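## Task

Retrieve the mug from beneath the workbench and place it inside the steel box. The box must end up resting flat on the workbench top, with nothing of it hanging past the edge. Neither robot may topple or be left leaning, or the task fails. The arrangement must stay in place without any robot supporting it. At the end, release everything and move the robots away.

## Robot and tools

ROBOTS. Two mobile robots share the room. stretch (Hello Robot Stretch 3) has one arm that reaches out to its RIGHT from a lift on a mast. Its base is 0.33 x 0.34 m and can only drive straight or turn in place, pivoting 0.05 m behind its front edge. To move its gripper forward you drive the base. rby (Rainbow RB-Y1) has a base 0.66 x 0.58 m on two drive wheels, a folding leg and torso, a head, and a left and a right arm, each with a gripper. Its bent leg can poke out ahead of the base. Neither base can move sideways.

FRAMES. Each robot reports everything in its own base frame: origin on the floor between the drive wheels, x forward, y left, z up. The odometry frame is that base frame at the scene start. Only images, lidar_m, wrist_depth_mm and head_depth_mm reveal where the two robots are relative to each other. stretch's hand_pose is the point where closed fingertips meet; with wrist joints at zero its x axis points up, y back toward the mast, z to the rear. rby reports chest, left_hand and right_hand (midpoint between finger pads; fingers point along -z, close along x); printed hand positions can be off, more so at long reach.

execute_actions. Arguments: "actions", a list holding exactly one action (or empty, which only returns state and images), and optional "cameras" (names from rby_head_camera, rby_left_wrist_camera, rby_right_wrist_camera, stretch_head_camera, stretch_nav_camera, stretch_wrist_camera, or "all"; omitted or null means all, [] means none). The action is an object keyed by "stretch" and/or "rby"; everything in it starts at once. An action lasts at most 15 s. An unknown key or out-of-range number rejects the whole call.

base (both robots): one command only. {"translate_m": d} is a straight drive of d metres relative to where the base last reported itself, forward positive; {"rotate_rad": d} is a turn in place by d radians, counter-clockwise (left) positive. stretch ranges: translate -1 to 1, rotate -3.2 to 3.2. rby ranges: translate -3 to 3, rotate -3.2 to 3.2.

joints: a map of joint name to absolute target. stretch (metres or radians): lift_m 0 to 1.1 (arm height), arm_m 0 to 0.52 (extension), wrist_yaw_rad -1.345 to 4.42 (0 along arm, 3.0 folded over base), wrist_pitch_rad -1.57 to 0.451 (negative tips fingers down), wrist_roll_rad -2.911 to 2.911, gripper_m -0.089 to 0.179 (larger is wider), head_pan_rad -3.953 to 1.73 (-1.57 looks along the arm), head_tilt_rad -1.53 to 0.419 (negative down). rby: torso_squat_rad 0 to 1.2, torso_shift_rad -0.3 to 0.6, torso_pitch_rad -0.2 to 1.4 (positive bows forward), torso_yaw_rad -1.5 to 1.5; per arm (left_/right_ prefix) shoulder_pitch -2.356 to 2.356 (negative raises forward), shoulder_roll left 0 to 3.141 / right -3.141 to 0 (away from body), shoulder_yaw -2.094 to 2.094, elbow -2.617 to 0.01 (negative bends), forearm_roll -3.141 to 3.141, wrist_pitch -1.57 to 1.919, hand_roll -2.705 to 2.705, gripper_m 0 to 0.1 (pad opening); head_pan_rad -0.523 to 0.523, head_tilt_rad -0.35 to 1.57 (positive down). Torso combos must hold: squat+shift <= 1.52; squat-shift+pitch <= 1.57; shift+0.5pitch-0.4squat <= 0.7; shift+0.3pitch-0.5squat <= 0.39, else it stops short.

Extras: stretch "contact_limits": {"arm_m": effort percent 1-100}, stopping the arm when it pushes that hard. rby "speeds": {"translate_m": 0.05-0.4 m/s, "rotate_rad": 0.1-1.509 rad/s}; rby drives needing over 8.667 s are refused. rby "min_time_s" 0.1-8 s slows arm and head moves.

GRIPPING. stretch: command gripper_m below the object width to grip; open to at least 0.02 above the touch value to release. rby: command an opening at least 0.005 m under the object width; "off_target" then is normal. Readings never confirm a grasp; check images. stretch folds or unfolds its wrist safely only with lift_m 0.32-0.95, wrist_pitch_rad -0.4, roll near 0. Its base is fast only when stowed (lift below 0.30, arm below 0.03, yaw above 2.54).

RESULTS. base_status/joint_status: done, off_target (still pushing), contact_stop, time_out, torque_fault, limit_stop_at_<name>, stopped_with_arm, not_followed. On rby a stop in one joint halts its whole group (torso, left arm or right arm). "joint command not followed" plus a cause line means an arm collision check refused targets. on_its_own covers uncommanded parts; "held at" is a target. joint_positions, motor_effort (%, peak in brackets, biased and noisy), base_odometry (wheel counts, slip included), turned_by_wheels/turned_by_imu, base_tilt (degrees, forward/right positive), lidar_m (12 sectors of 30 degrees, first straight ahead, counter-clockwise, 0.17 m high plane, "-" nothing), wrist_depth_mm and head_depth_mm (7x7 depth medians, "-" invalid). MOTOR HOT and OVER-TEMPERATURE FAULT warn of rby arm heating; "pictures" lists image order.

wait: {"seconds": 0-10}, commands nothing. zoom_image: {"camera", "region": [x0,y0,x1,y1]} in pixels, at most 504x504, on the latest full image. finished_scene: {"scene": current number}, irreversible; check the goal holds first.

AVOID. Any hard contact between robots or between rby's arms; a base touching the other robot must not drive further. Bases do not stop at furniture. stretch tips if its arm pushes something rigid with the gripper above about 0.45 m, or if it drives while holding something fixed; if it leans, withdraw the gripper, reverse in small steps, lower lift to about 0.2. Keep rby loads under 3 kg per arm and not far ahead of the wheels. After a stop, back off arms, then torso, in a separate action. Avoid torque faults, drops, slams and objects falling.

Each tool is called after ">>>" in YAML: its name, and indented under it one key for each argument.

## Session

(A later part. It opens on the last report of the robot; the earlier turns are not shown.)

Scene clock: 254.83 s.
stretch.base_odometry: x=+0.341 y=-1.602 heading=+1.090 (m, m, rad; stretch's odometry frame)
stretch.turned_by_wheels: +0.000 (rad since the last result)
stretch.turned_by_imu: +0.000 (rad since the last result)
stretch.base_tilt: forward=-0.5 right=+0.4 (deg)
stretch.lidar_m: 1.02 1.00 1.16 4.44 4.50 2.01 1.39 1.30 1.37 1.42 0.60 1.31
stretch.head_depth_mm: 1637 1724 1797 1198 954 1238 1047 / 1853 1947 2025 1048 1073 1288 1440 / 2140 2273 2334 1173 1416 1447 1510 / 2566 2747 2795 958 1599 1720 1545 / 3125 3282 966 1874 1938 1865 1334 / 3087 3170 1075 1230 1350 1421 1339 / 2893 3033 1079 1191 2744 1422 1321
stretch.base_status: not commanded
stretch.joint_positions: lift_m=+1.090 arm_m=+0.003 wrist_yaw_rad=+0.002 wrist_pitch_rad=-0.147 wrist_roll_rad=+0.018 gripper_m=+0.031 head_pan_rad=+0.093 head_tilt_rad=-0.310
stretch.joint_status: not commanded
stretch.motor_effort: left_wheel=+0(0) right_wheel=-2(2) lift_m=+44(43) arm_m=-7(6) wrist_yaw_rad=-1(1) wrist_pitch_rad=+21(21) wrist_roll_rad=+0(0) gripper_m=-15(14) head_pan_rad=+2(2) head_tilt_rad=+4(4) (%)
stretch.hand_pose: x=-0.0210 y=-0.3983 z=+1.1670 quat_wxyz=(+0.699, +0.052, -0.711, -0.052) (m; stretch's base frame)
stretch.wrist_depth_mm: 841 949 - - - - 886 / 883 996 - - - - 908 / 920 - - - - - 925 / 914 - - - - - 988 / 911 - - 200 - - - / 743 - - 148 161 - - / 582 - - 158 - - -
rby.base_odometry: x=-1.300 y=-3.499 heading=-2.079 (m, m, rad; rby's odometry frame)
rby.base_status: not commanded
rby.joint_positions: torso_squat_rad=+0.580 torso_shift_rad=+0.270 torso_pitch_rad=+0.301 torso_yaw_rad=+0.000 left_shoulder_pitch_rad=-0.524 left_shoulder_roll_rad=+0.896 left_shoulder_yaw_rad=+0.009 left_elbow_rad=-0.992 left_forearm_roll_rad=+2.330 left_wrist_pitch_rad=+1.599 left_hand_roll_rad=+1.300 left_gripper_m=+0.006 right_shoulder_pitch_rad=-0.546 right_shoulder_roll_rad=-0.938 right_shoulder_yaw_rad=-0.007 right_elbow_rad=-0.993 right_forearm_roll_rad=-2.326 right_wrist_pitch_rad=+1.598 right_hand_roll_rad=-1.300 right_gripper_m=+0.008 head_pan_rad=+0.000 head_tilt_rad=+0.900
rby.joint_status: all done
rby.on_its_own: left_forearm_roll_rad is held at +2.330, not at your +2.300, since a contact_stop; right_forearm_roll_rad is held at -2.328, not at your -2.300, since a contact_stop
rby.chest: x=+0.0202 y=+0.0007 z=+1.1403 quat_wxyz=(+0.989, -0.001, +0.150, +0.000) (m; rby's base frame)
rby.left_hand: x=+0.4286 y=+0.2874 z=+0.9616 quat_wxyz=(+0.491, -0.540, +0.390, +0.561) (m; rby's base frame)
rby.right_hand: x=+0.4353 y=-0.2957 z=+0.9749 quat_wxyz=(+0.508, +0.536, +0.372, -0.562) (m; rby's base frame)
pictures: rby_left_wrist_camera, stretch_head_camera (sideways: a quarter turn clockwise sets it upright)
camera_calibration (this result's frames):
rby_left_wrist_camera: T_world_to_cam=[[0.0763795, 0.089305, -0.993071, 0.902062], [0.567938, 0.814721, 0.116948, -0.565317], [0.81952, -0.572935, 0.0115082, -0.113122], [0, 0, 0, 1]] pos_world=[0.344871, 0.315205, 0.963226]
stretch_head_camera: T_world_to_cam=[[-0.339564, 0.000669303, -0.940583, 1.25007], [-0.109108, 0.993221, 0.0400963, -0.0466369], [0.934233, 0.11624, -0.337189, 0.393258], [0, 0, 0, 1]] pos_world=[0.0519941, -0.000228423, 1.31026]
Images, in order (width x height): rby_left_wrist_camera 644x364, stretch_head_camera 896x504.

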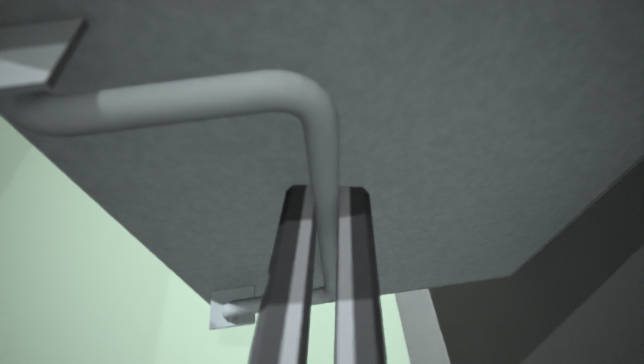

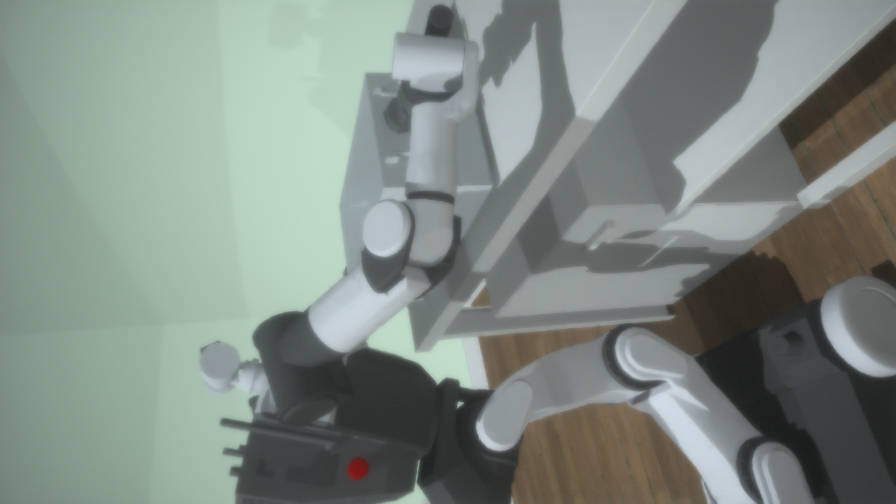

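>>> execute_actions:
  actions:
    - {"rby":{"min_time_s":1,"joints":{"right_shoulder_pitch_rad":-0.5}},"stretch":{"base":{"rotate_rad":0.395},"joints":{"head_pan_rad":-1.2,"head_tilt_rad":-0.5}}}
  cameras: []

>>> execute_actions:
  actions:
    - {"rby":{"joints":{"left_gripper_m":0.05,"right_gripper_m":0.05}}}
  cameras: []

>>> execute_actions:
  actions:
    - {"rby":{"min_time_s":1.5,"joints":{"left_shoulder_roll_rad":1.15,"right_shoulder_roll_rad":-1.19,"torso_squat_rad":0.65}}}
  cameras: ["rby_left_wrist_camera","rby_right_wrist_camera"]

Scene clock: 262.67 s.
stretch.base_odometry: x=+0.341 y=-1.602 heading=+1.485 (m, m, rad; stretch's odometry frame)
stretch.turned_by_wheels: +0.395 (rad since the last result)
stretch.turned_by_imu: +0.393 (rad since the last result)
stretch.base_tilt: forward=-0.5 right=+0.3 (deg)
stretch.lidar_m: 1.00 1.07 3.62 4.49 2.36 1.46 1.30 1.34 1.50 0.60 1.29 1.24
stretch.head_depth_mm: 1098 1193 1290 1405 809 1576 1308 / 1122 1214 1294 973 728 891 950 / 1143 1245 1330 979 755 1068 1239 / 1157 1265 1351 999 763 1070 1273 / 1184 1290 1390 993 770 1078 1311 / 1205 1322 1425 1008 808 1084 1312 / 1232 1347 1443 1024 808 1092 1349
stretch.base_status: done
stretch.joint_positions: lift_m=+1.090 arm_m=+0.003 wrist_yaw_rad=+0.001 wrist_pitch_rad=-0.147 wrist_roll_rad=+0.018 gripper_m=+0.031 head_pan_rad=-1.193 head_tilt_rad=-0.494
stretch.joint_status: all done
stretch.motor_effort: left_wheel=-2(4) right_wheel=+1(7) lift_m=+43(43) arm_m=-6(6) wrist_yaw_rad=+0(0) wrist_pitch_rad=+21(22) wrist_roll_rad=+0(0) gripper_m=-15(14) head_pan_rad=-4(36) head_tilt_rad=-2(16) (%)
stretch.hand_pose: x=-0.0212 y=-0.3983 z=+1.1670 quat_wxyz=(+0.699, +0.052, -0.711, -0.052) (m; stretch's base frame)
stretch.wrist_depth_mm: 897 948 - - - - - / 945 978 - - - - - / 979 - - - - - - / - - - - - - - / 963 896 941 200 - - - / 701 714 - 148 161 - - / 565 560 539 158 - - -
rby.base_odometry: x=-1.300 y=-3.499 heading=-2.079 (m, m, rad; rby's odometry frame)
rby.base_status: not commanded
rby.joint_positions: torso_squat_rad=+0.580 torso_shift_rad=+0.270 torso_pitch_rad=+0.301 torso_yaw_rad=+0.000 left_shoulder_pitch_rad=-0.525 left_shoulder_roll_rad=+0.893 left_shoulder_yaw_rad=+0.008 left_elbow_rad=-0.995 left_forearm_roll_rad=+2.330 left_wrist_pitch_rad=+1.599 left_hand_roll_rad=+1.300 left_gripper_m=+0.006 right_shoulder_pitch_rad=-0.499 right_shoulder_roll_rad=-0.934 right_shoulder_yaw_rad=-0.006 right_elbow_rad=-0.995 right_forearm_roll_rad=-2.327 right_wrist_pitch_rad=+1.599 right_hand_roll_rad=-1.300 right_gripper_m=+0.008 head_pan_rad=+0.000 head_tilt_rad=+0.900
rby.joint_status: all done
rby.on_its_own: left_forearm_roll_rad is held at +2.330, not at your +2.300, since a contact_stop; right_forearm_roll_rad is held at -2.328, not at your -2.300, since a contact_stop
rby.chest: x=+0.0202 y=+0.0007 z=+1.1403 quat_wxyz=(+0.989, -0.001, +0.150, +0.000) (m; rby's base frame)
rby.left_hand: x=+0.4284 y=+0.2853 z=+0.9620 quat_wxyz=(+0.491, -0.540, +0.392, +0.559) (m; rby's base frame)
rby.right_hand: x=+0.4224 y=-0.3009 z=+0.9577 quat_wxyz=(+0.497, +0.525, +0.379, -0.577) (m; rby's base frame)
pictures: none
No camera images: the call's "cameras" was empty. Leave "cameras" out to get every camera's image.

Scene clock: 263.67 s.
stretch.base_odometry: x=+0.341 y=-1.602 heading=+1.485 (m, m, rad; stretch's odometry frame)
stretch.turned_by_wheels: +0.000 (rad since the last result)
stretch.turned_by_imu: +0.000 (rad since the last result)
stretch.base_tilt: forward=-0.5 right=+0.3 (deg)
stretch.lidar_m: 1.00 1.07 3.64 4.49 2.36 1.46 1.30 1.33 1.49 0.60 1.29 1.24
stretch.head_depth_mm: 1102 1199 1300 1395 812 1569 1305 / 1116 1220 1303 969 727 893 947 / 1139 1243 1330 976 756 1072 1236 / 1166 1264 1356 991 762 1075 1265 / 1190 1291 1381 995 771 1080 1301 / 1204 1322 1406 1008 807 1091 1305 / 1231 1356 1444 1016 806 1093 1357
stretch.base_status: not commanded
stretch.joint_positions: lift_m=+1.090 arm_m=+0.003 wrist_yaw_rad=+0.001 wrist_pitch_rad=-0.147 wrist_roll_rad=+0.018 gripper_m=+0.031 head_pan_rad=-1.193 head_tilt_rad=-0.494
stretch.joint_status: not commanded
stretch.motor_effort: left_wheel=-2(2) right_wheel=+1(2) lift_m=+43(42) arm_m=-7(7) wrist_yaw_rad=+0(0) wrist_pitch_rad=+21(22) wrist_roll_rad=+0(0) gripper_m=-15(15) head_pan_rad=-3(4) head_tilt_rad=-2(2) (%)
stretch.hand_pose: x=-0.0212 y=-0.3983 z=+1.1670 quat_wxyz=(+0.699, +0.052, -0.711, -0.052) (m; stretch's base frame)
stretch.wrist_depth_mm: 913 925 - - - - - / 960 957 - - - - - / 961 - - - - - - / 999 - - - - - - / 980 927 922 200 - - - / 724 700 - 148 160 - - / 564 554 553 159 - - -
rby.base_odometry: x=-1.300 y=-3.499 heading=-2.079 (m, m, rad; rby's odometry frame)
rby.base_status: not commanded
rby.joint_positions: torso_squat_rad=+0.580 torso_shift_rad=+0.270 torso_pitch_rad=+0.300 torso_yaw_rad=+0.000 left_shoulder_pitch_rad=-0.525 left_shoulder_roll_rad=+0.895 left_shoulder_yaw_rad=+0.009 left_elbow_rad=-0.994 left_forearm_roll_rad=+2.330 left_wrist_pitch_rad=+1.599 left_hand_roll_rad=+1.300 left_gripper_m=+0.050 right_shoulder_pitch_rad=-0.500 right_shoulder_roll_rad=-0.936 right_shoulder_yaw_rad=-0.008 right_elbow_rad=-0.995 right_forearm_roll_rad=-2.328 right_wrist_pitch_rad=+1.599 right_hand_roll_rad=-1.300 right_gripper_m=+0.050 head_pan_rad=+0.000 head_tilt_rad=+0.900
rby.joint_status: all done
rby.on_its_own: left_forearm_roll_rad is held at +2.330, not at your +2.300, since a contact_stop; right_forearm_roll_rad is held at -2.328, not at your -2.300, since a contact_stop
rby.chest: x=+0.0197 y=+0.0008 z=+1.1404 quat_wxyz=(+0.989, -0.001, +0.150, +0.000) (m; rby's base frame)
rby.left_hand: x=+0.4281 y=+0.2864 z=+0.9625 quat_wxyz=(+0.491, -0.541, +0.391, +0.560) (m; rby's base frame)
rby.right_hand: x=+0.4227 y=-0.3019 z=+0.9598 quat_wxyz=(+0.497, +0.527, +0.378, -0.577) (m; rby's base frame)
pictures: none
No camera images: the call's "cameras" was empty. Leave "cameras" out to get every camera's image.

Scene clock: 265.47 s.
stretch.base_odometry: x=+0.341 y=-1.602 heading=+1.485 (m, m, rad; stretch's odometry frame)
stretch.turned_by_wheels: +0.000 (rad since the last result)
stretch.turned_by_imu: +0.000 (rad since the last result)
stretch.base_tilt: forward=-0.5 right=+0.4 (deg)
stretch.lidar_m: 1.00 1.07 3.61 4.49 2.37 1.46 1.30 1.34 1.50 0.60 1.29 1.24
stretch.head_depth_mm: 1099 1190 1301 1401 808 1575 1318 / 1119 1222 1300 972 725 888 948 / 1139 1242 1324 977 756 1067 1236 / 1161 1270 1359 990 763 1068 1263 / 1182 1300 1394 999 772 1079 1293 / 1210 1325 1414 1007 805 1081 1301 / 1234 1349 1445 1019 807 1094 1344
stretch.base_status: not commanded
stretch.joint_positions: lift_m=+1.090 arm_m=+0.003 wrist_yaw_rad=+0.001 wrist_pitch_rad=-0.147 wrist_roll_rad=+0.018 gripper_m=+0.031 head_pan_rad=-1.193 head_tilt_rad=-0.494
stretch.joint_status: not commanded
stretch.motor_effort: left_wheel=-2(2) right_wheel=+1(1) lift_m=+42(43) arm_m=-6(7) wrist_yaw_rad=+0(0) wrist_pitch_rad=+21(21) wrist_roll_rad=+0(0) gripper_m=-15(14) head_pan_rad=-4(4) head_tilt_rad=-2(2) (%)
stretch.hand_pose: x=-0.0212 y=-0.3983 z=+1.1670 quat_wxyz=(+0.699, +0.052, -0.711, -0.052) (m; stretch's base frame)
stretch.wrist_depth_mm: 886 933 - - - - - / 904 986 - - - - - / 970 - - - - - - / 987 - - - - - - / 951 941 925 201 - - - / 703 691 - 148 160 - - / 570 564 552 158 - - -
rby.base_odometry: x=-1.300 y=-3.499 heading=-2.079 (m, m, rad; rby's odometry frame)
rby.base_status: not commanded
rby.joint_positions: torso_squat_rad=+0.650 torso_shift_rad=+0.270 torso_pitch_rad=+0.300 torso_yaw_rad=+0.000 left_shoulder_pitch_rad=-0.525 left_shoulder_roll_rad=+1.150 left_shoulder_yaw_rad=+0.009 left_elbow_rad=-0.993 left_forearm_roll_rad=+2.330 left_wrist_pitch_rad=+1.599 left_hand_roll_rad=+1.300 left_gripper_m=+0.050 right_shoulder_pitch_rad=-0.500 right_shoulder_roll_rad=-1.190 right_shoulder_yaw_rad=-0.008 right_elbow_rad=-0.995 right_forearm_roll_rad=-2.328 right_wrist_pitch_rad=+1.599 right_hand_roll_rad=-1.300 right_gripper_m=+0.050 head_pan_rad=+0.000 head_tilt_rad=+0.900
rby.joint_status: all done
rby.on_its_own: left_forearm_roll_rad is held at +2.330, not at your +2.300, since a contact_stop; right_forearm_roll_rad is held at -2.328, not at your -2.300, since a contact_stop
rby.chest: x=+0.0121 y=+0.0008 z=+1.1132 quat_wxyz=(+0.989, -0.001, +0.149, +0.000) (m; rby's base frame)
rby.left_hand: x=+0.4255 y=+0.3634 z=+0.9781 quat_wxyz=(+0.548, -0.498, +0.295, +0.604) (m; rby's base frame)
rby.right_hand: x=+0.4197 y=-0.3764 z=+0.9783 quat_wxyz=(+0.553, +0.482, +0.282, -0.618) (m; rby's base frame)
pictures: rby_left_wrist_camera, rby_right_wrist_camera
camera_calibration (this result's frames):
rby_left_wrist_camera: T_world_to_cam=[[0.11092, 0.331102, -0.937053, 0.754494], [0.519964, 0.784194, 0.338639, -0.812776], [0.846956, -0.524796, -0.0851788, -0.00188289], [0, 0, 0, 1]] pos_world=[0.340521, 0.386572, 0.982078]
rby_right_wrist_camera: T_world_to_cam=[[-0.0497774, 0.416575, 0.907738, -0.708128], [0.586072, -0.723754, 0.36428, -0.842838], [0.808728, 0.550133, -0.208116, 0.156579], [0, 0, 0, 1]] pos_world=[0.332085, -0.401158, 0.98241]
Images, in order (width x height): rby_left_wrist_camera 644x364, rby_right_wrist_camera 644x364.

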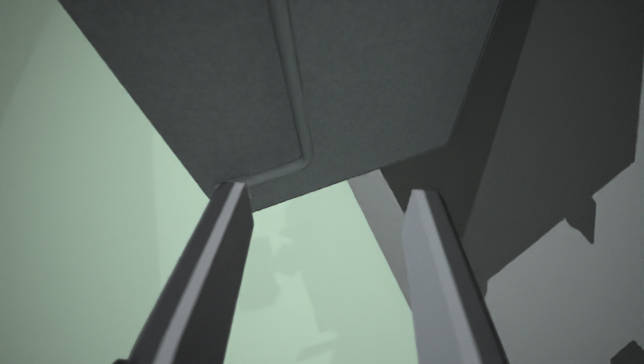

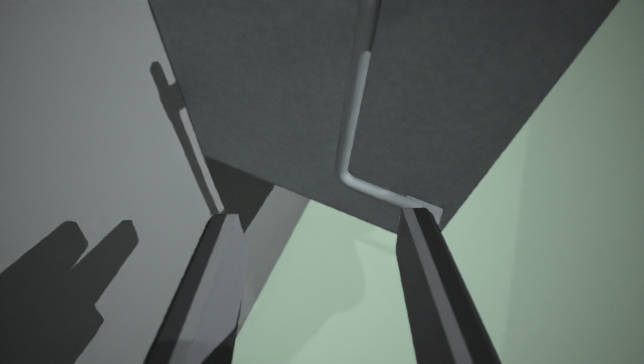

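>>> execute_actions:
  actions:
    - {"rby":{"base":{"translate_m":-1.4},"joints":{"head_tilt_rad":0.1}},"stretch":{"base":{"translate_m":0.25}}}
  cameras: []

>>> execute_actions:
  actions:
    - {"stretch":{"base":{"translate_m":0.98},"joints":{"lift_m":1.1,"wrist_pitch_rad":0}}}
  cameras: ["rby_head_camera"]

>>> execute_actions:
  actions:
    - {"stretch":{"base":{"rotate_rad":0.205},"joints":{"head_pan_rad":-1.57}}}
  cameras: ["rby_head_camera","stretch_nav_camera","stretch_wrist_camera"]

Scene clock: 275.93 s.
stretch.base_odometry: x=+0.363 y=-1.353 heading=+1.485 (m, m, rad; stretch's odometry frame)
stretch.turned_by_wheels: +0.000 (rad since the last result)
stretch.turned_by_imu: -0.002 (rad since the last result)
stretch.base_tilt: forward=-0.5 right=+0.4 (deg)
stretch.lidar_m: 1.36 2.83 1.31 4.53 2.81 1.73 1.55 1.58 0.62 0.68 1.24 1.00
stretch.head_depth_mm: 1059 1151 1246 959 723 997 902 / 1080 1178 1277 973 726 1004 926 / 1104 1197 1283 977 727 1042 954 / 1129 1222 1304 989 730 1041 963 / 1143 1249 1335 998 739 1077 1249 / 1166 1284 1360 1004 747 1088 1275 / 1191 1304 1400 1016 776 1097 1285
stretch.base_status: done
stretch.joint_positions: lift_m=+1.090 arm_m=+0.003 wrist_yaw_rad=+0.001 wrist_pitch_rad=-0.147 wrist_roll_rad=+0.018 gripper_m=+0.031 head_pan_rad=-1.193 head_tilt_rad=-0.494
stretch.joint_status: not commanded
stretch.motor_effort: left_wheel=-2(2) right_wheel=+0(6) lift_m=+43(43) arm_m=-7(7) wrist_yaw_rad=+0(0) wrist_pitch_rad=+21(21) wrist_roll_rad=+0(0) gripper_m=-14(14) head_pan_rad=-4(4) head_tilt_rad=-2(2) (%)
stretch.hand_pose: x=-0.0212 y=-0.3983 z=+1.1670 quat_wxyz=(+0.699, +0.052, -0.711, -0.052) (m; stretch's base frame)
stretch.wrist_depth_mm: 849 934 940 - - - - / 905 969 971 - - - - / 943 992 - - - - - / 956 - - - - - - / 984 928 946 200 - - - / 699 710 - 148 160 - - / 569 564 556 158 549 - -
rby.base_odometry: x=-0.619 y=-2.275 heading=-2.078 (m, m, rad; rby's odometry frame)
rby.base_status: done
rby.joint_positions: torso_squat_rad=+0.650 torso_shift_rad=+0.270 torso_pitch_rad=+0.300 torso_yaw_rad=+0.000 left_shoulder_pitch_rad=-0.525 left_shoulder_roll_rad=+1.150 left_shoulder_yaw_rad=+0.009 left_elbow_rad=-0.993 left_forearm_roll_rad=+2.330 left_wrist_pitch_rad=+1.599 left_hand_roll_rad=+1.300 left_gripper_m=+0.050 right_shoulder_pitch_rad=-0.500 right_shoulder_roll_rad=-1.190 right_shoulder_yaw_rad=-0.008 right_elbow_rad=-0.995 right_forearm_roll_rad=-2.328 right_wrist_pitch_rad=+1.599 right_hand_roll_rad=-1.300 right_gripper_m=+0.050 head_pan_rad=+0.000 head_tilt_rad=+0.100
rby.joint_status: all done
rby.on_its_own: left_forearm_roll_rad is held at +2.330, not at your +2.300, since a contact_stop; right_forearm_roll_rad is held at -2.328, not at your -2.300, since a contact_stop
rby.chest: x=+0.0121 y=+0.0008 z=+1.1132 quat_wxyz=(+0.989, -0.001, +0.149, +0.000) (m; rby's base frame)
rby.left_hand: x=+0.4255 y=+0.3635 z=+0.9781 quat_wxyz=(+0.548, -0.498, +0.295, +0.604) (m; rby's base frame)
rby.right_hand: x=+0.4197 y=-0.3765 z=+0.9785 quat_wxyz=(+0.553, +0.482, +0.282, -0.618) (m; rby's base frame)
pictures: none
No camera images: the call's "cameras" was empty. Leave "cameras" out to get every camera's image.

Scene clock: 287.13 s.
stretch.base_odometry: x=+0.447 y=-0.376 heading=+1.485 (m, m, rad; stretch's odometry frame)
stretch.turned_by_wheels: +0.000 (rad since the last result)
stretch.turned_by_imu: -0.003 (rad since the last result)
stretch.base_tilt: forward=-0.6 right=+0.4 (deg)
stretch.lidar_m: 2.08 2.10 2.07 1.23 1.24 2.83 2.52 1.30 1.17 0.40 0.41 0.49
stretch.head_depth_mm: 904 988 1081 677 456 496 498 / 920 1008 1102 691 469 512 507 / 939 1022 1119 712 481 535 522 / 958 1042 1151 736 495 543 671 / 979 1065 1171 758 510 557 693 / 994 1088 1203 685 521 575 716 / 1013 1118 1235 1314 568 594 741
stretch.base_status: done
stretch.joint_positions: lift_m=+1.100 arm_m=+0.003 wrist_yaw_rad=+0.001 wrist_pitch_rad=-0.050 wrist_roll_rad=+0.018 gripper_m=+0.031 head_pan_rad=-1.193 head_tilt_rad=-0.494
stretch.joint_status: wrist_pitch_rad off_target (ended at -0.050, target +0.000); the others done
stretch.motor_effort: left_wheel=-2(1) right_wheel=+1(6) lift_m=+43(48) arm_m=-7(6) wrist_yaw_rad=+0(0) wrist_pitch_rad=+22(24) wrist_roll_rad=+0(0) gripper_m=-14(15) head_pan_rad=-4(4) head_tilt_rad=-2(2) (%)
stretch.hand_pose: x=-0.0212 y=-0.4030 z=+1.2015 quat_wxyz=(+0.701, +0.018, -0.713, -0.018) (m; stretch's base frame)
stretch.wrist_depth_mm: 727 773 799 852 907 964 - / 740 785 832 876 910 987 - / 779 789 869 927 952 - - / 788 834 905 917 990 - - / 830 863 898 198 - - - / 848 889 - 148 161 830 810 / 425 443 473 159 417 642 638
rby.base_odometry: x=-0.619 y=-2.275 heading=-2.078 (m, m, rad; rby's odometry frame)
rby.base_status: not commanded
rby.joint_positions: torso_squat_rad=+0.650 torso_shift_rad=+0.270 torso_pitch_rad=+0.300 torso_yaw_rad=+0.000 left_shoulder_pitch_rad=-0.525 left_shoulder_roll_rad=+1.150 left_shoulder_yaw_rad=+0.009 left_elbow_rad=-0.993 left_forearm_roll_rad=+2.330 left_wrist_pitch_rad=+1.599 left_hand_roll_rad=+1.300 left_gripper_m=+0.050 right_shoulder_pitch_rad=-0.500 right_shoulder_roll_rad=-1.190 right_shoulder_yaw_rad=-0.008 right_elbow_rad=-0.995 right_forearm_roll_rad=-2.328 right_wrist_pitch_rad=+1.599 right_hand_roll_rad=-1.300 right_gripper_m=+0.050 head_pan_rad=+0.000 head_tilt_rad=+0.100
rby.joint_status: not commanded
rby.on_its_own: left_forearm_roll_rad is held at +2.330, not at your +2.300, since a contact_stop; right_forearm_roll_rad is held at -2.328, not at your -2.300, since a contact_stop
rby.chest: x=+0.0121 y=+0.0008 z=+1.1132 quat_wxyz=(+0.989, -0.001, +0.149, +0.000) (m; rby's base frame)
rby.left_hand: x=+0.4255 y=+0.3635 z=+0.9781 quat_wxyz=(+0.548, -0.498, +0.295, +0.604) (m; rby's base frame)
rby.right_hand: x=+0.4197 y=-0.3765 z=+0.9785 quat_wxyz=(+0.553, +0.482, +0.282, -0.618) (m; rby's base frame)
pictures: rby_head_camera
camera_calibration (this result's frames):
rby_head_camera: T_world_to_cam=[[0.018292, -0.99912, 0.0377374, -0.0555988], [-0.423886, -0.0419334, -0.904744, 1.27498], [0.905531, 0.000553224, -0.42428, 0.41507], [0, 0, 0, 1]] pos_world=[0.165607, -0.00231509, 1.33174]
Images, in order (width x height): rby_head_camera 896x504.

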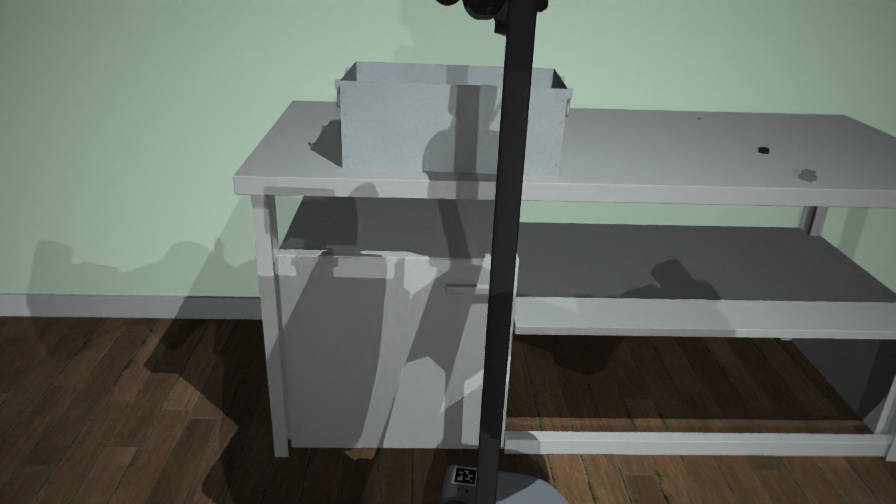

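Scene clock: 288.60 s.
stretch.base_odometry: x=+0.447 y=-0.376 heading=+1.690 (m, m, rad; stretch's odometry frame)
stretch.turned_by_wheels: +0.205 (rad since the last result)
stretch.turned_by_imu: +0.204 (rad since the last result)
stretch.base_tilt: forward=-0.6 right=+0.4 (deg)
stretch.lidar_m: 2.09 2.07 1.25 1.23 3.53 2.60 2.52 1.30 0.42 0.40 0.42 0.58
stretch.head_depth_mm: - - - - - - 517 / - - - - - - 584 / 911 - - - - - 520 / 932 1026 - 727 479 536 525 / 946 1027 1130 722 484 541 526 / 950 1030 1131 728 490 541 529 / 950 1039 1137 714 496 548 532
stretch.base_status: done
stretch.joint_positions: lift_m=+1.100 arm_m=+0.003 wrist_yaw_rad=+0.001 wrist_pitch_rad=-0.050 wrist_roll_rad=+0.018 gripper_m=+0.031 head_pan_rad=-1.563 head_tilt_rad=-0.494
stretch.joint_status: all done
stretch.motor_effort: left_wheel=-2(5) right_wheel=+1(6) lift_m=+43(42) arm_m=-6(7) wrist_yaw_rad=+0(0) wrist_pitch_rad=+23(23) wrist_roll_rad=+0(0) gripper_m=-15(14) head_pan_rad=-4(24) head_tilt_rad=-2(2) (%)
stretch.hand_pose: x=-0.0213 y=-0.4030 z=+1.2015 quat_wxyz=(+0.701, +0.018, -0.713, -0.018) (m; stretch's base frame)
stretch.wrist_depth_mm: 803 818 801 809 841 814 820 / 843 830 854 859 875 839 868 / 887 877 871 898 904 901 875 / 913 919 937 947 914 911 946 / 940 958 950 200 937 955 976 / 962 900 - 148 159 840 823 / - 450 489 158 485 472 614
rby.base_odometry: x=-0.619 y=-2.275 heading=-2.078 (m, m, rad; rby's odometry frame)
rby.base_status: not commanded
rby.joint_positions: torso_squat_rad=+0.650 torso_shift_rad=+0.270 torso_pitch_rad=+0.300 torso_yaw_rad=+0.000 left_shoulder_pitch_rad=-0.525 left_shoulder_roll_rad=+1.150 left_shoulder_yaw_rad=+0.009 left_elbow_rad=-0.993 left_forearm_roll_rad=+2.330 left_wrist_pitch_rad=+1.599 left_hand_roll_rad=+1.300 left_gripper_m=+0.050 right_shoulder_pitch_rad=-0.500 right_shoulder_roll_rad=-1.190 right_shoulder_yaw_rad=-0.008 right_elbow_rad=-0.995 right_forearm_roll_rad=-2.328 right_wrist_pitch_rad=+1.599 right_hand_roll_rad=-1.300 right_gripper_m=+0.050 head_pan_rad=+0.000 head_tilt_rad=+0.100
rby.joint_status: not commanded
rby.on_its_own: left_forearm_roll_rad is held at +2.330, not at your +2.300, since a contact_stop; right_forearm_roll_rad is held at -2.328, not at your -2.300, since a contact_stop
rby.chest: x=+0.0121 y=+0.0008 z=+1.1132 quat_wxyz=(+0.989, -0.001, +0.149, +0.000) (m; rby's base frame)
rby.left_hand: x=+0.4255 y=+0.3635 z=+0.9781 quat_wxyz=(+0.548, -0.498, +0.295, +0.604) (m; rby's base frame)
rby.right_hand: x=+0.4197 y=-0.3765 z=+0.9785 quat_wxyz=(+0.553, +0.482, +0.282, -0.618) (m; rby's base frame)
pictures: rby_head_camera, stretch_nav_camera (sideways: a quarter turn counterclockwise sets it upright), stretch_wrist_camera
camera_calibration (this result's frames):
rby_head_camera: T_world_to_cam=[[0.018292, -0.99912, 0.0377375, -0.0555989], [-0.423886, -0.0419334, -0.904744, 1.27498], [0.905531, 0.000553146, -0.42428, 0.41507], [0, 0, 0, 1]] pos_world=[0.165607, -0.00231507, 1.33174]
stretch_nav_camera: T_world_to_cam=[[0.0130215, -0.46515, 0.885136, -1.1075], [-0.999909, -0.00905079, 0.00995365, 0.0478671], [0.00338124, -0.885186, -0.465226, 0.568286], [0, 0, 0, 1]] pos_world=[0.0603626, -0.0116839, 1.2442]
stretch_wrist_camera: T_world_to_cam=[[-0.997922, 0.0182288, -0.0617964, 0.0595623], [0.064251, 0.210319, -0.975519, 1.29641], [-0.00478558, -0.977463, -0.211053, 0.0271418], [0, 0, 0, 1]] pos_world=[-0.023727, -0.247215, 1.27408]
Images, in order (width x height): rby_head_camera 896x504, stretch_nav_camera 672x504, stretch_wrist_camera 644x364.

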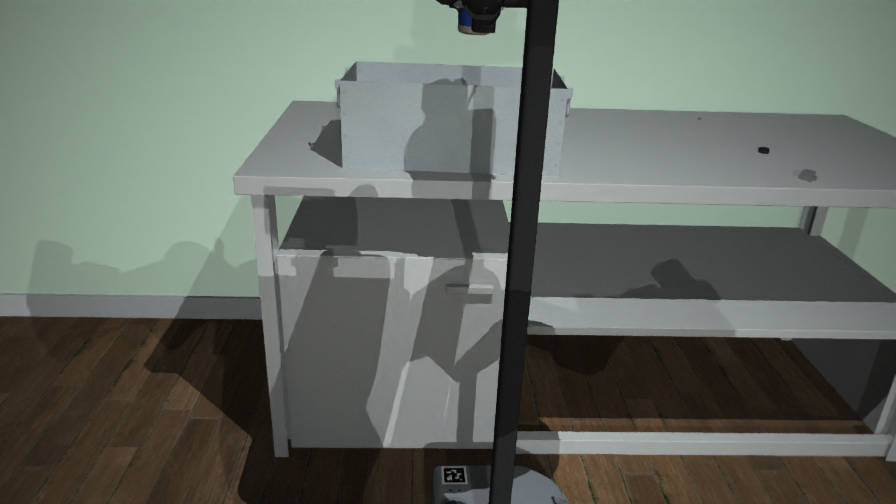

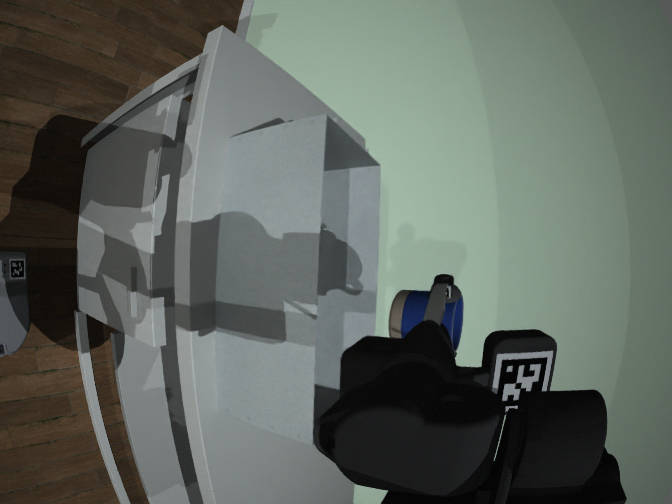

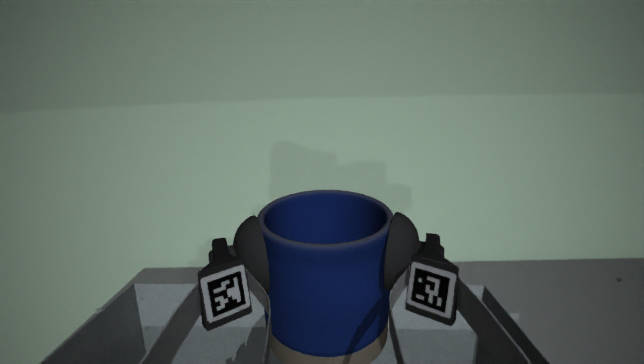

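>>> execute_actions:
  actions:
    - {"stretch":{"joints":{"arm_m":0.26}}}
  cameras: []

>>> execute_actions:
  actions:
    - {"stretch":{"joints":{"arm_m":0.3,"wrist_pitch_rad":-0.8}}}
  cameras: ["stretch_wrist_camera"]

>>> execute_actions:
  actions:
    - {"stretch":{"joints":{"arm_m":0.37}}}
  cameras: []

>>> execute_actions:
  actions:
    - {"stretch":{"joints":{"wrist_pitch_rad":-1.35,"arm_m":0.39}}}
  cameras: ["stretch_wrist_camera","stretch_nav_camera","rby_head_camera"]

Scene clock: 298.53 s.
stretch.base_odometry: x=+0.447 y=-0.376 heading=+1.690 (m, m, rad; stretch's odometry frame)
stretch.turned_by_wheels: +0.000 (rad since the last result)
stretch.turned_by_imu: -0.002 (rad since the last result)
stretch.base_tilt: forward=-0.5 right=+0.4 (deg)
stretch.lidar_m: 2.09 2.06 1.25 1.23 3.51 2.60 1.34 1.30 0.42 0.40 0.42 0.58
stretch.head_depth_mm: - 1004 1120 691 471 517 517 / - - 1128 698 477 524 519 / 911 - 1151 708 482 529 519 / 928 1011 1142 713 479 537 524 / 944 1025 1132 719 485 541 526 / 947 1031 1130 730 489 543 530 / 950 1033 1131 714 495 548 531
stretch.base_status: not commanded
stretch.joint_positions: lift_m=+1.100 arm_m=+0.260 wrist_yaw_rad=+0.001 wrist_pitch_rad=-0.049 wrist_roll_rad=+0.018 gripper_m=+0.031 head_pan_rad=-1.563 head_tilt_rad=-0.494
stretch.joint_status: all done
stretch.motor_effort: left_wheel=-2(2) right_wheel=+1(1) lift_m=+43(43) arm_m=+5(7) wrist_yaw_rad=+0(0) wrist_pitch_rad=+22(23) wrist_roll_rad=+0(0) gripper_m=-15(14) head_pan_rad=-4(4) head_tilt_rad=-2(2) (%)
stretch.hand_pose: x=-0.0213 y=-0.6593 z=+1.2019 quat_wxyz=(+0.701, +0.018, -0.713, -0.017) (m; stretch's base frame)
stretch.wrist_depth_mm: 579 589 582 578 574 582 585 / 587 598 599 596 613 598 593 / 609 626 612 622 611 623 634 / 648 649 630 627 645 654 638 / 663 668 655 200 659 685 671 / 701 688 - 148 160 686 708 / 708 662 629 159 614 639 630
rby.base_odometry: x=-0.619 y=-2.275 heading=-2.078 (m, m, rad; rby's odometry frame)
rby.base_status: not commanded
rby.joint_positions: torso_squat_rad=+0.650 torso_shift_rad=+0.270 torso_pitch_rad=+0.300 torso_yaw_rad=+0.000 left_shoulder_pitch_rad=-0.525 left_shoulder_roll_rad=+1.150 left_shoulder_yaw_rad=+0.009 left_elbow_rad=-0.993 left_forearm_roll_rad=+2.330 left_wrist_pitch_rad=+1.599 left_hand_roll_rad=+1.300 left_gripper_m=+0.050 right_shoulder_pitch_rad=-0.500 right_shoulder_roll_rad=-1.190 right_shoulder_yaw_rad=-0.008 right_elbow_rad=-0.995 right_forearm_roll_rad=-2.328 right_wrist_pitch_rad=+1.599 right_hand_roll_rad=-1.300 right_gripper_m=+0.050 head_pan_rad=+0.000 head_tilt_rad=+0.100
rby.joint_status: not commanded
rby.on_its_own: left_forearm_roll_rad is held at +2.330, not at your +2.300, since a contact_stop; right_forearm_roll_rad is held at -2.328, not at your -2.300, since a contact_stop
rby.chest: x=+0.0121 y=+0.0008 z=+1.1132 quat_wxyz=(+0.989, -0.001, +0.149, +0.000) (m; rby's base frame)
rby.left_hand: x=+0.4255 y=+0.3635 z=+0.9781 quat_wxyz=(+0.548, -0.498, +0.295, +0.604) (m; rby's base frame)
rby.right_hand: x=+0.4197 y=-0.3765 z=+0.9785 quat_wxyz=(+0.553, +0.482, +0.282, -0.618) (m; rby's base frame)
pictures: none
No camera images: the call's "cameras" was empty. Leave "cameras" out to get every camera's image.

Scene clock: 301.97 s.
stretch.base_odometry: x=+0.447 y=-0.376 heading=+1.690 (m, m, rad; stretch's odometry frame)
stretch.turned_by_wheels: +0.000 (rad since the last result)
stretch.turned_by_imu: -0.001 (rad since the last result)
stretch.base_tilt: forward=-0.5 right=+0.4 (deg)
stretch.lidar_m: 2.09 2.06 1.26 1.23 3.51 2.60 2.52 1.30 0.42 0.40 0.42 0.58
stretch.head_depth_mm: - 1013 1119 694 473 519 518 / - - 1121 701 478 525 519 / 916 - - 712 475 532 521 / 935 1022 1116 721 481 537 524 / 946 1030 1132 721 486 540 525 / 945 1033 1138 729 491 543 529 / 949 1035 1141 714 499 548 532
stretch.base_status: not commanded
stretch.joint_positions: lift_m=+1.100 arm_m=+0.299 wrist_yaw_rad=+0.005 wrist_pitch_rad=-0.867 wrist_roll_rad=+0.018 gripper_m=+0.031 head_pan_rad=-1.563 head_tilt_rad=-0.495
stretch.joint_status: wrist_pitch_rad off_target (ended at -0.867, target -0.800); the others done
stretch.motor_effort: left_wheel=+0(3) right_wheel=-6(17) lift_m=+29(43) arm_m=+11(14) wrist_yaw_rad=-3(3) wrist_pitch_rad=+30(62) wrist_roll_rad=+0(0) gripper_m=-17(17) head_pan_rad=-4(3) head_tilt_rad=-2(2) (%)
stretch.hand_pose: x=-0.0208 y=-0.5917 z=+1.0280 quat_wxyz=(+0.637, +0.296, -0.646, -0.298) (m; stretch's base frame)
stretch.wrist_depth_mm: 602 591 600 593 595 586 597 / 525 526 537 511 522 522 518 / 474 479 464 167 209 460 465 / 267 262 233 205 222 242 236 / 326 373 312 180 173 331 268 / 337 358 - 348 349 350 264 / 323 332 330 326 329 330 269
rby.base_odometry: x=-0.619 y=-2.275 heading=-2.078 (m, m, rad; rby's odometry frame)
rby.base_status: not commanded
rby.joint_positions: torso_squat_rad=+0.650 torso_shift_rad=+0.270 torso_pitch_rad=+0.300 torso_yaw_rad=+0.000 left_shoulder_pitch_rad=-0.525 left_shoulder_roll_rad=+1.150 left_shoulder_yaw_rad=+0.009 left_elbow_rad=-0.993 left_forearm_roll_rad=+2.330 left_wrist_pitch_rad=+1.599 left_hand_roll_rad=+1.300 left_gripper_m=+0.050 right_shoulder_pitch_rad=-0.500 right_shoulder_roll_rad=-1.190 right_shoulder_yaw_rad=-0.008 right_elbow_rad=-0.995 right_forearm_roll_rad=-2.328 right_wrist_pitch_rad=+1.599 right_hand_roll_rad=-1.300 right_gripper_m=+0.050 head_pan_rad=+0.000 head_tilt_rad=+0.100
rby.joint_status: not commanded
rby.on_its_own: left_forearm_roll_rad is held at +2.330, not at your +2.300, since a contact_stop; right_forearm_roll_rad is held at -2.328, not at your -2.300, since a contact_stop
rby.chest: x=+0.0121 y=+0.0008 z=+1.1132 quat_wxyz=(+0.989, -0.001, +0.149, +0.000) (m; rby's base frame)
rby.left_hand: x=+0.4255 y=+0.3635 z=+0.9781 quat_wxyz=(+0.548, -0.498, +0.295, +0.604) (m; rby's base frame)
rby.right_hand: x=+0.4197 y=-0.3765 z=+0.9785 quat_wxyz=(+0.553, +0.482, +0.282, -0.618) (m; rby's base frame)
pictures: stretch_wrist_camera
camera_calibration (this result's frames):
stretch_wrist_camera: T_world_to_cam=[[-0.99818, 0.0533856, -0.0280409, 0.0387812], [0.0602009, 0.855312, -0.514604, 1.07448], [-0.00348873, -0.515355, -0.85697, 0.743599], [0, 0, 0, 1]] pos_world=[-0.02338, -0.537872, 1.19126]
Images, in order (width x height): stretch_wrist_camera 644x364.

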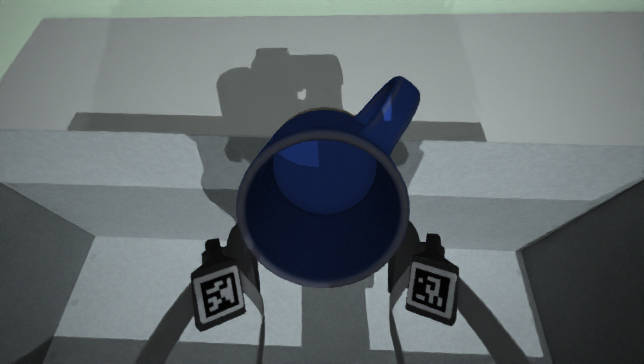

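Scene clock: 307.20 s.
stretch.base_odometry: x=+0.447 y=-0.376 heading=+1.690 (m, m, rad; stretch's odometry frame)
stretch.turned_by_wheels: +0.000 (rad since the last result)
stretch.turned_by_imu: -0.020 (rad since the last result)
stretch.base_tilt: forward=-0.5 right=+0.4 (deg)
stretch.lidar_m: 2.10 2.07 1.26 1.23 3.60 2.61 2.51 1.29 0.42 0.40 0.42 0.57
stretch.head_depth_mm: - 1024 1122 688 468 523 517 / 921 1054 1124 703 471 527 517 / 909 - 1136 708 475 533 519 / 932 1026 1129 712 480 534 521 / 942 1030 1129 720 482 538 525 / 943 1030 1134 724 489 542 526 / 948 1034 1127 718 492 544 528
stretch.base_status: not commanded
stretch.joint_positions: lift_m=+1.100 arm_m=+0.370 wrist_yaw_rad=-0.002 wrist_pitch_rad=-0.784 wrist_roll_rad=+0.019 gripper_m=+0.030 head_pan_rad=-1.564 head_tilt_rad=-0.499
stretch.joint_status: all done
stretch.on_its_own: wrist_pitch_rad moved +0.083 to your old target -0.800
stretch.motor_effort: left_wheel=-2(28) right_wheel=+0(37) lift_m=+35(38) arm_m=-1(26) wrist_yaw_rad=+2(3) wrist_pitch_rad=-7(100) wrist_roll_rad=-1(2) gripper_m=-1(17) head_pan_rad=-4(3) head_tilt_rad=-1(2) (%)
stretch.hand_pose: x=-0.0220 y=-0.6795 z=+1.0408 quat_wxyz=(+0.647, +0.267, -0.660, -0.274) (m; stretch's base frame)
stretch.wrist_depth_mm: 517 518 519 529 533 540 553 / 574 575 593 584 588 600 595 / 523 520 526 515 516 511 518 / 470 463 451 454 465 452 457 / 415 412 410 409 409 411 404 / 374 310 305 371 378 375 374 / 297 289 287 281 304 270 234
rby.base_odometry: x=-0.619 y=-2.275 heading=-2.078 (m, m, rad; rby's odometry frame)
rby.base_status: not commanded
rby.joint_positions: torso_squat_rad=+0.650 torso_shift_rad=+0.270 torso_pitch_rad=+0.300 torso_yaw_rad=+0.000 left_shoulder_pitch_rad=-0.525 left_shoulder_roll_rad=+1.150 left_shoulder_yaw_rad=+0.009 left_elbow_rad=-0.993 left_forearm_roll_rad=+2.330 left_wrist_pitch_rad=+1.599 left_hand_roll_rad=+1.300 left_gripper_m=+0.050 right_shoulder_pitch_rad=-0.500 right_shoulder_roll_rad=-1.190 right_shoulder_yaw_rad=-0.008 right_elbow_rad=-0.995 right_forearm_roll_rad=-2.328 right_wrist_pitch_rad=+1.599 right_hand_roll_rad=-1.300 right_gripper_m=+0.050 head_pan_rad=+0.000 head_tilt_rad=+0.100
rby.joint_status: not commanded
rby.on_its_own: left_forearm_roll_rad is held at +2.330, not at your +2.300, since a contact_stop; right_forearm_roll_rad is held at -2.328, not at your -2.300, since a contact_stop
rby.chest: x=+0.0121 y=+0.0008 z=+1.1132 quat_wxyz=(+0.989, -0.001, +0.149, +0.000) (m; rby's base frame)
rby.left_hand: x=+0.4255 y=+0.3635 z=+0.9781 quat_wxyz=(+0.548, -0.498, +0.295, +0.604) (m; rby's base frame)
rby.right_hand: x=+0.4197 y=-0.3765 z=+0.9785 quat_wxyz=(+0.553, +0.482, +0.282, -0.618) (m; rby's base frame)
pictures: none
No camera images: the call's "cameras" was empty. Leave "cameras" out to get every camera's image.

Scene clock: 310.33 s.
stretch.base_odometry: x=+0.447 y=-0.376 heading=+1.690 (m, m, rad; stretch's odometry frame)
stretch.turned_by_wheels: +0.000 (rad since the last result)
stretch.turned_by_imu: -0.001 (rad since the last result)
stretch.base_tilt: forward=-0.5 right=+0.3 (deg)
stretch.lidar_m: 2.10 2.07 1.26 1.22 3.62 2.61 2.52 1.30 0.42 0.40 0.42 0.57
stretch.head_depth_mm: - 1023 1123 690 467 523 517 / 921 1055 1127 702 471 527 518 / 909 - 1141 706 476 531 521 / 929 1016 1132 713 478 535 523 / 938 1024 1135 719 484 539 524 / 940 1028 1126 728 487 543 526 / 947 1035 1136 716 491 543 530
stretch.base_status: not commanded
stretch.joint_positions: lift_m=+1.100 arm_m=+0.391 wrist_yaw_rad=-0.002 wrist_pitch_rad=-0.857 wrist_roll_rad=+0.019 gripper_m=+0.030 head_pan_rad=-1.564 head_tilt_rad=-0.499
stretch.joint_status: wrist_pitch_rad time_out (moved -0.073 of -0.566); the others done
stretch.on_its_own: wrist_pitch_rad is held at -0.862, not at your -1.350, since a time_out
stretch.motor_effort: left_wheel=-2(2) right_wheel=+2(1) lift_m=+31(34) arm_m=+0(6) wrist_yaw_rad=+2(2) wrist_pitch_rad=-3(100) wrist_roll_rad=-1(1) gripper_m=+0(1) head_pan_rad=-3(4) head_tilt_rad=+0(0) (%)
stretch.hand_pose: x=-0.0219 y=-0.6851 z=+1.0295 quat_wxyz=(+0.637, +0.290, -0.649, -0.298) (m; stretch's base frame)
stretch.wrist_depth_mm: 521 531 527 541 550 549 564 / 539 529 528 534 533 532 527 / 477 473 471 476 476 473 465 / 430 432 425 430 427 429 425 / 398 392 390 386 399 385 388 / 361 297 292 353 359 360 358 / 319 323 320 320 323 303 235
rby.base_odometry: x=-0.619 y=-2.275 heading=-2.078 (m, m, rad; rby's odometry frame)
rby.base_status: not commanded
rby.joint_positions: torso_squat_rad=+0.650 torso_shift_rad=+0.270 torso_pitch_rad=+0.300 torso_yaw_rad=+0.000 left_shoulder_pitch_rad=-0.525 left_shoulder_roll_rad=+1.150 left_shoulder_yaw_rad=+0.009 left_elbow_rad=-0.993 left_forearm_roll_rad=+2.330 left_wrist_pitch_rad=+1.599 left_hand_roll_rad=+1.300 left_gripper_m=+0.050 right_shoulder_pitch_rad=-0.500 right_shoulder_roll_rad=-1.190 right_shoulder_yaw_rad=-0.008 right_elbow_rad=-0.995 right_forearm_roll_rad=-2.328 right_wrist_pitch_rad=+1.599 right_hand_roll_rad=-1.300 right_gripper_m=+0.050 head_pan_rad=+0.000 head_tilt_rad=+0.100
rby.joint_status: not commanded
rby.on_its_own: left_forearm_roll_rad is held at +2.330, not at your +2.300, since a contact_stop; right_forearm_roll_rad is held at -2.328, not at your -2.300, since a contact_stop
rby.chest: x=+0.0121 y=+0.0008 z=+1.1132 quat_wxyz=(+0.989, -0.001, +0.149, +0.000) (m; rby's base frame)
rby.left_hand: x=+0.4255 y=+0.3635 z=+0.9781 quat_wxyz=(+0.548, -0.498, +0.295, +0.604) (m; rby's base frame)
rby.right_hand: x=+0.4197 y=-0.3765 z=+0.9785 quat_wxyz=(+0.553, +0.482, +0.282, -0.618) (m; rby's base frame)
pictures: rby_head_camera, stretch_nav_camera (sideways: a quarter turn counterclockwise sets it upright), stretch_wrist_camera
camera_calibration (this result's frames):
rby_head_camera: T_world_to_cam=[[0.0182919, -0.99912, 0.0377375, -0.0555989], [-0.423886, -0.0419334, -0.904744, 1.27498], [0.905531, 0.000553053, -0.42428, 0.41507], [0, 0, 0, 1]] pos_world=[0.165607, -0.00231512, 1.33174]
stretch_nav_camera: T_world_to_cam=[[0.0126154, -0.46949, 0.882848, -1.10452], [-0.999917, -0.00816094, 0.00994832, 0.0478741], [0.00253422, -0.8829, -0.469554, 0.573923], [0, 0, 0, 1]] pos_world=[0.0603496, -0.0114522, 1.24413]
stretch_wrist_camera: T_world_to_cam=[[-0.99766, 0.0616099, -0.0296401, 0.0500128], [0.068004, 0.849492, -0.5232, 1.16024], [-0.00705528, -0.523991, -0.851694, 0.685295], [0, 0, 0, 1]] pos_world=[-0.0241704, -0.62961, 1.19218]
Images, in order (width x height): rby_head_camera 896x504, stretch_nav_camera 672x504, stretch_wrist_camera 644x364.

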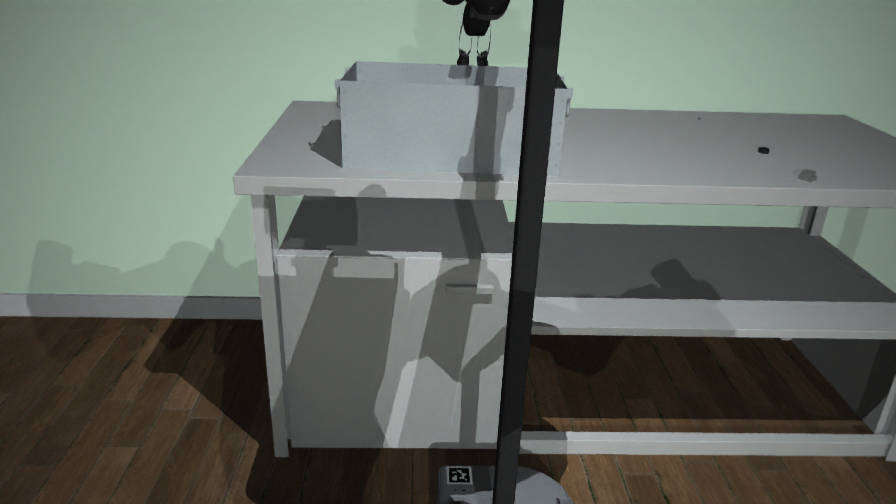

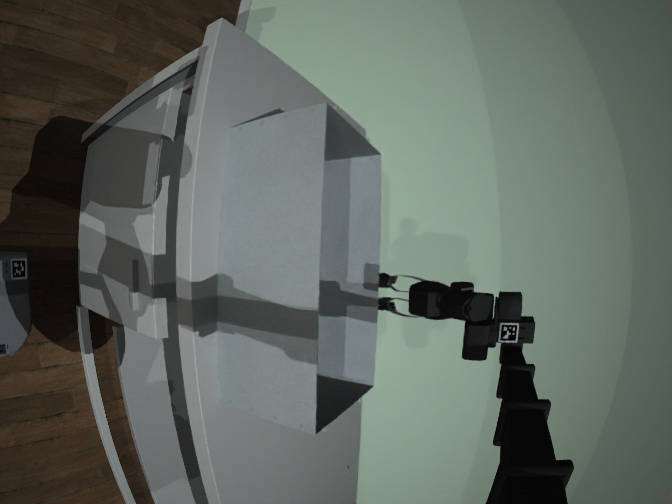

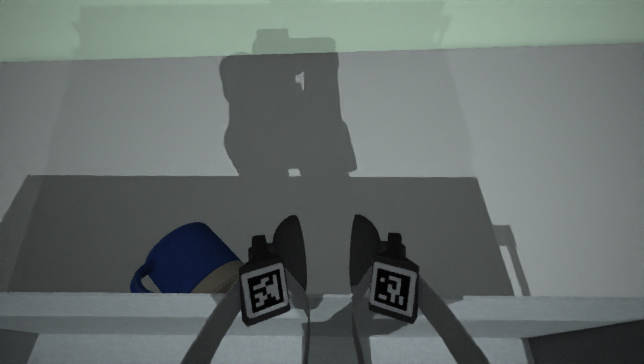

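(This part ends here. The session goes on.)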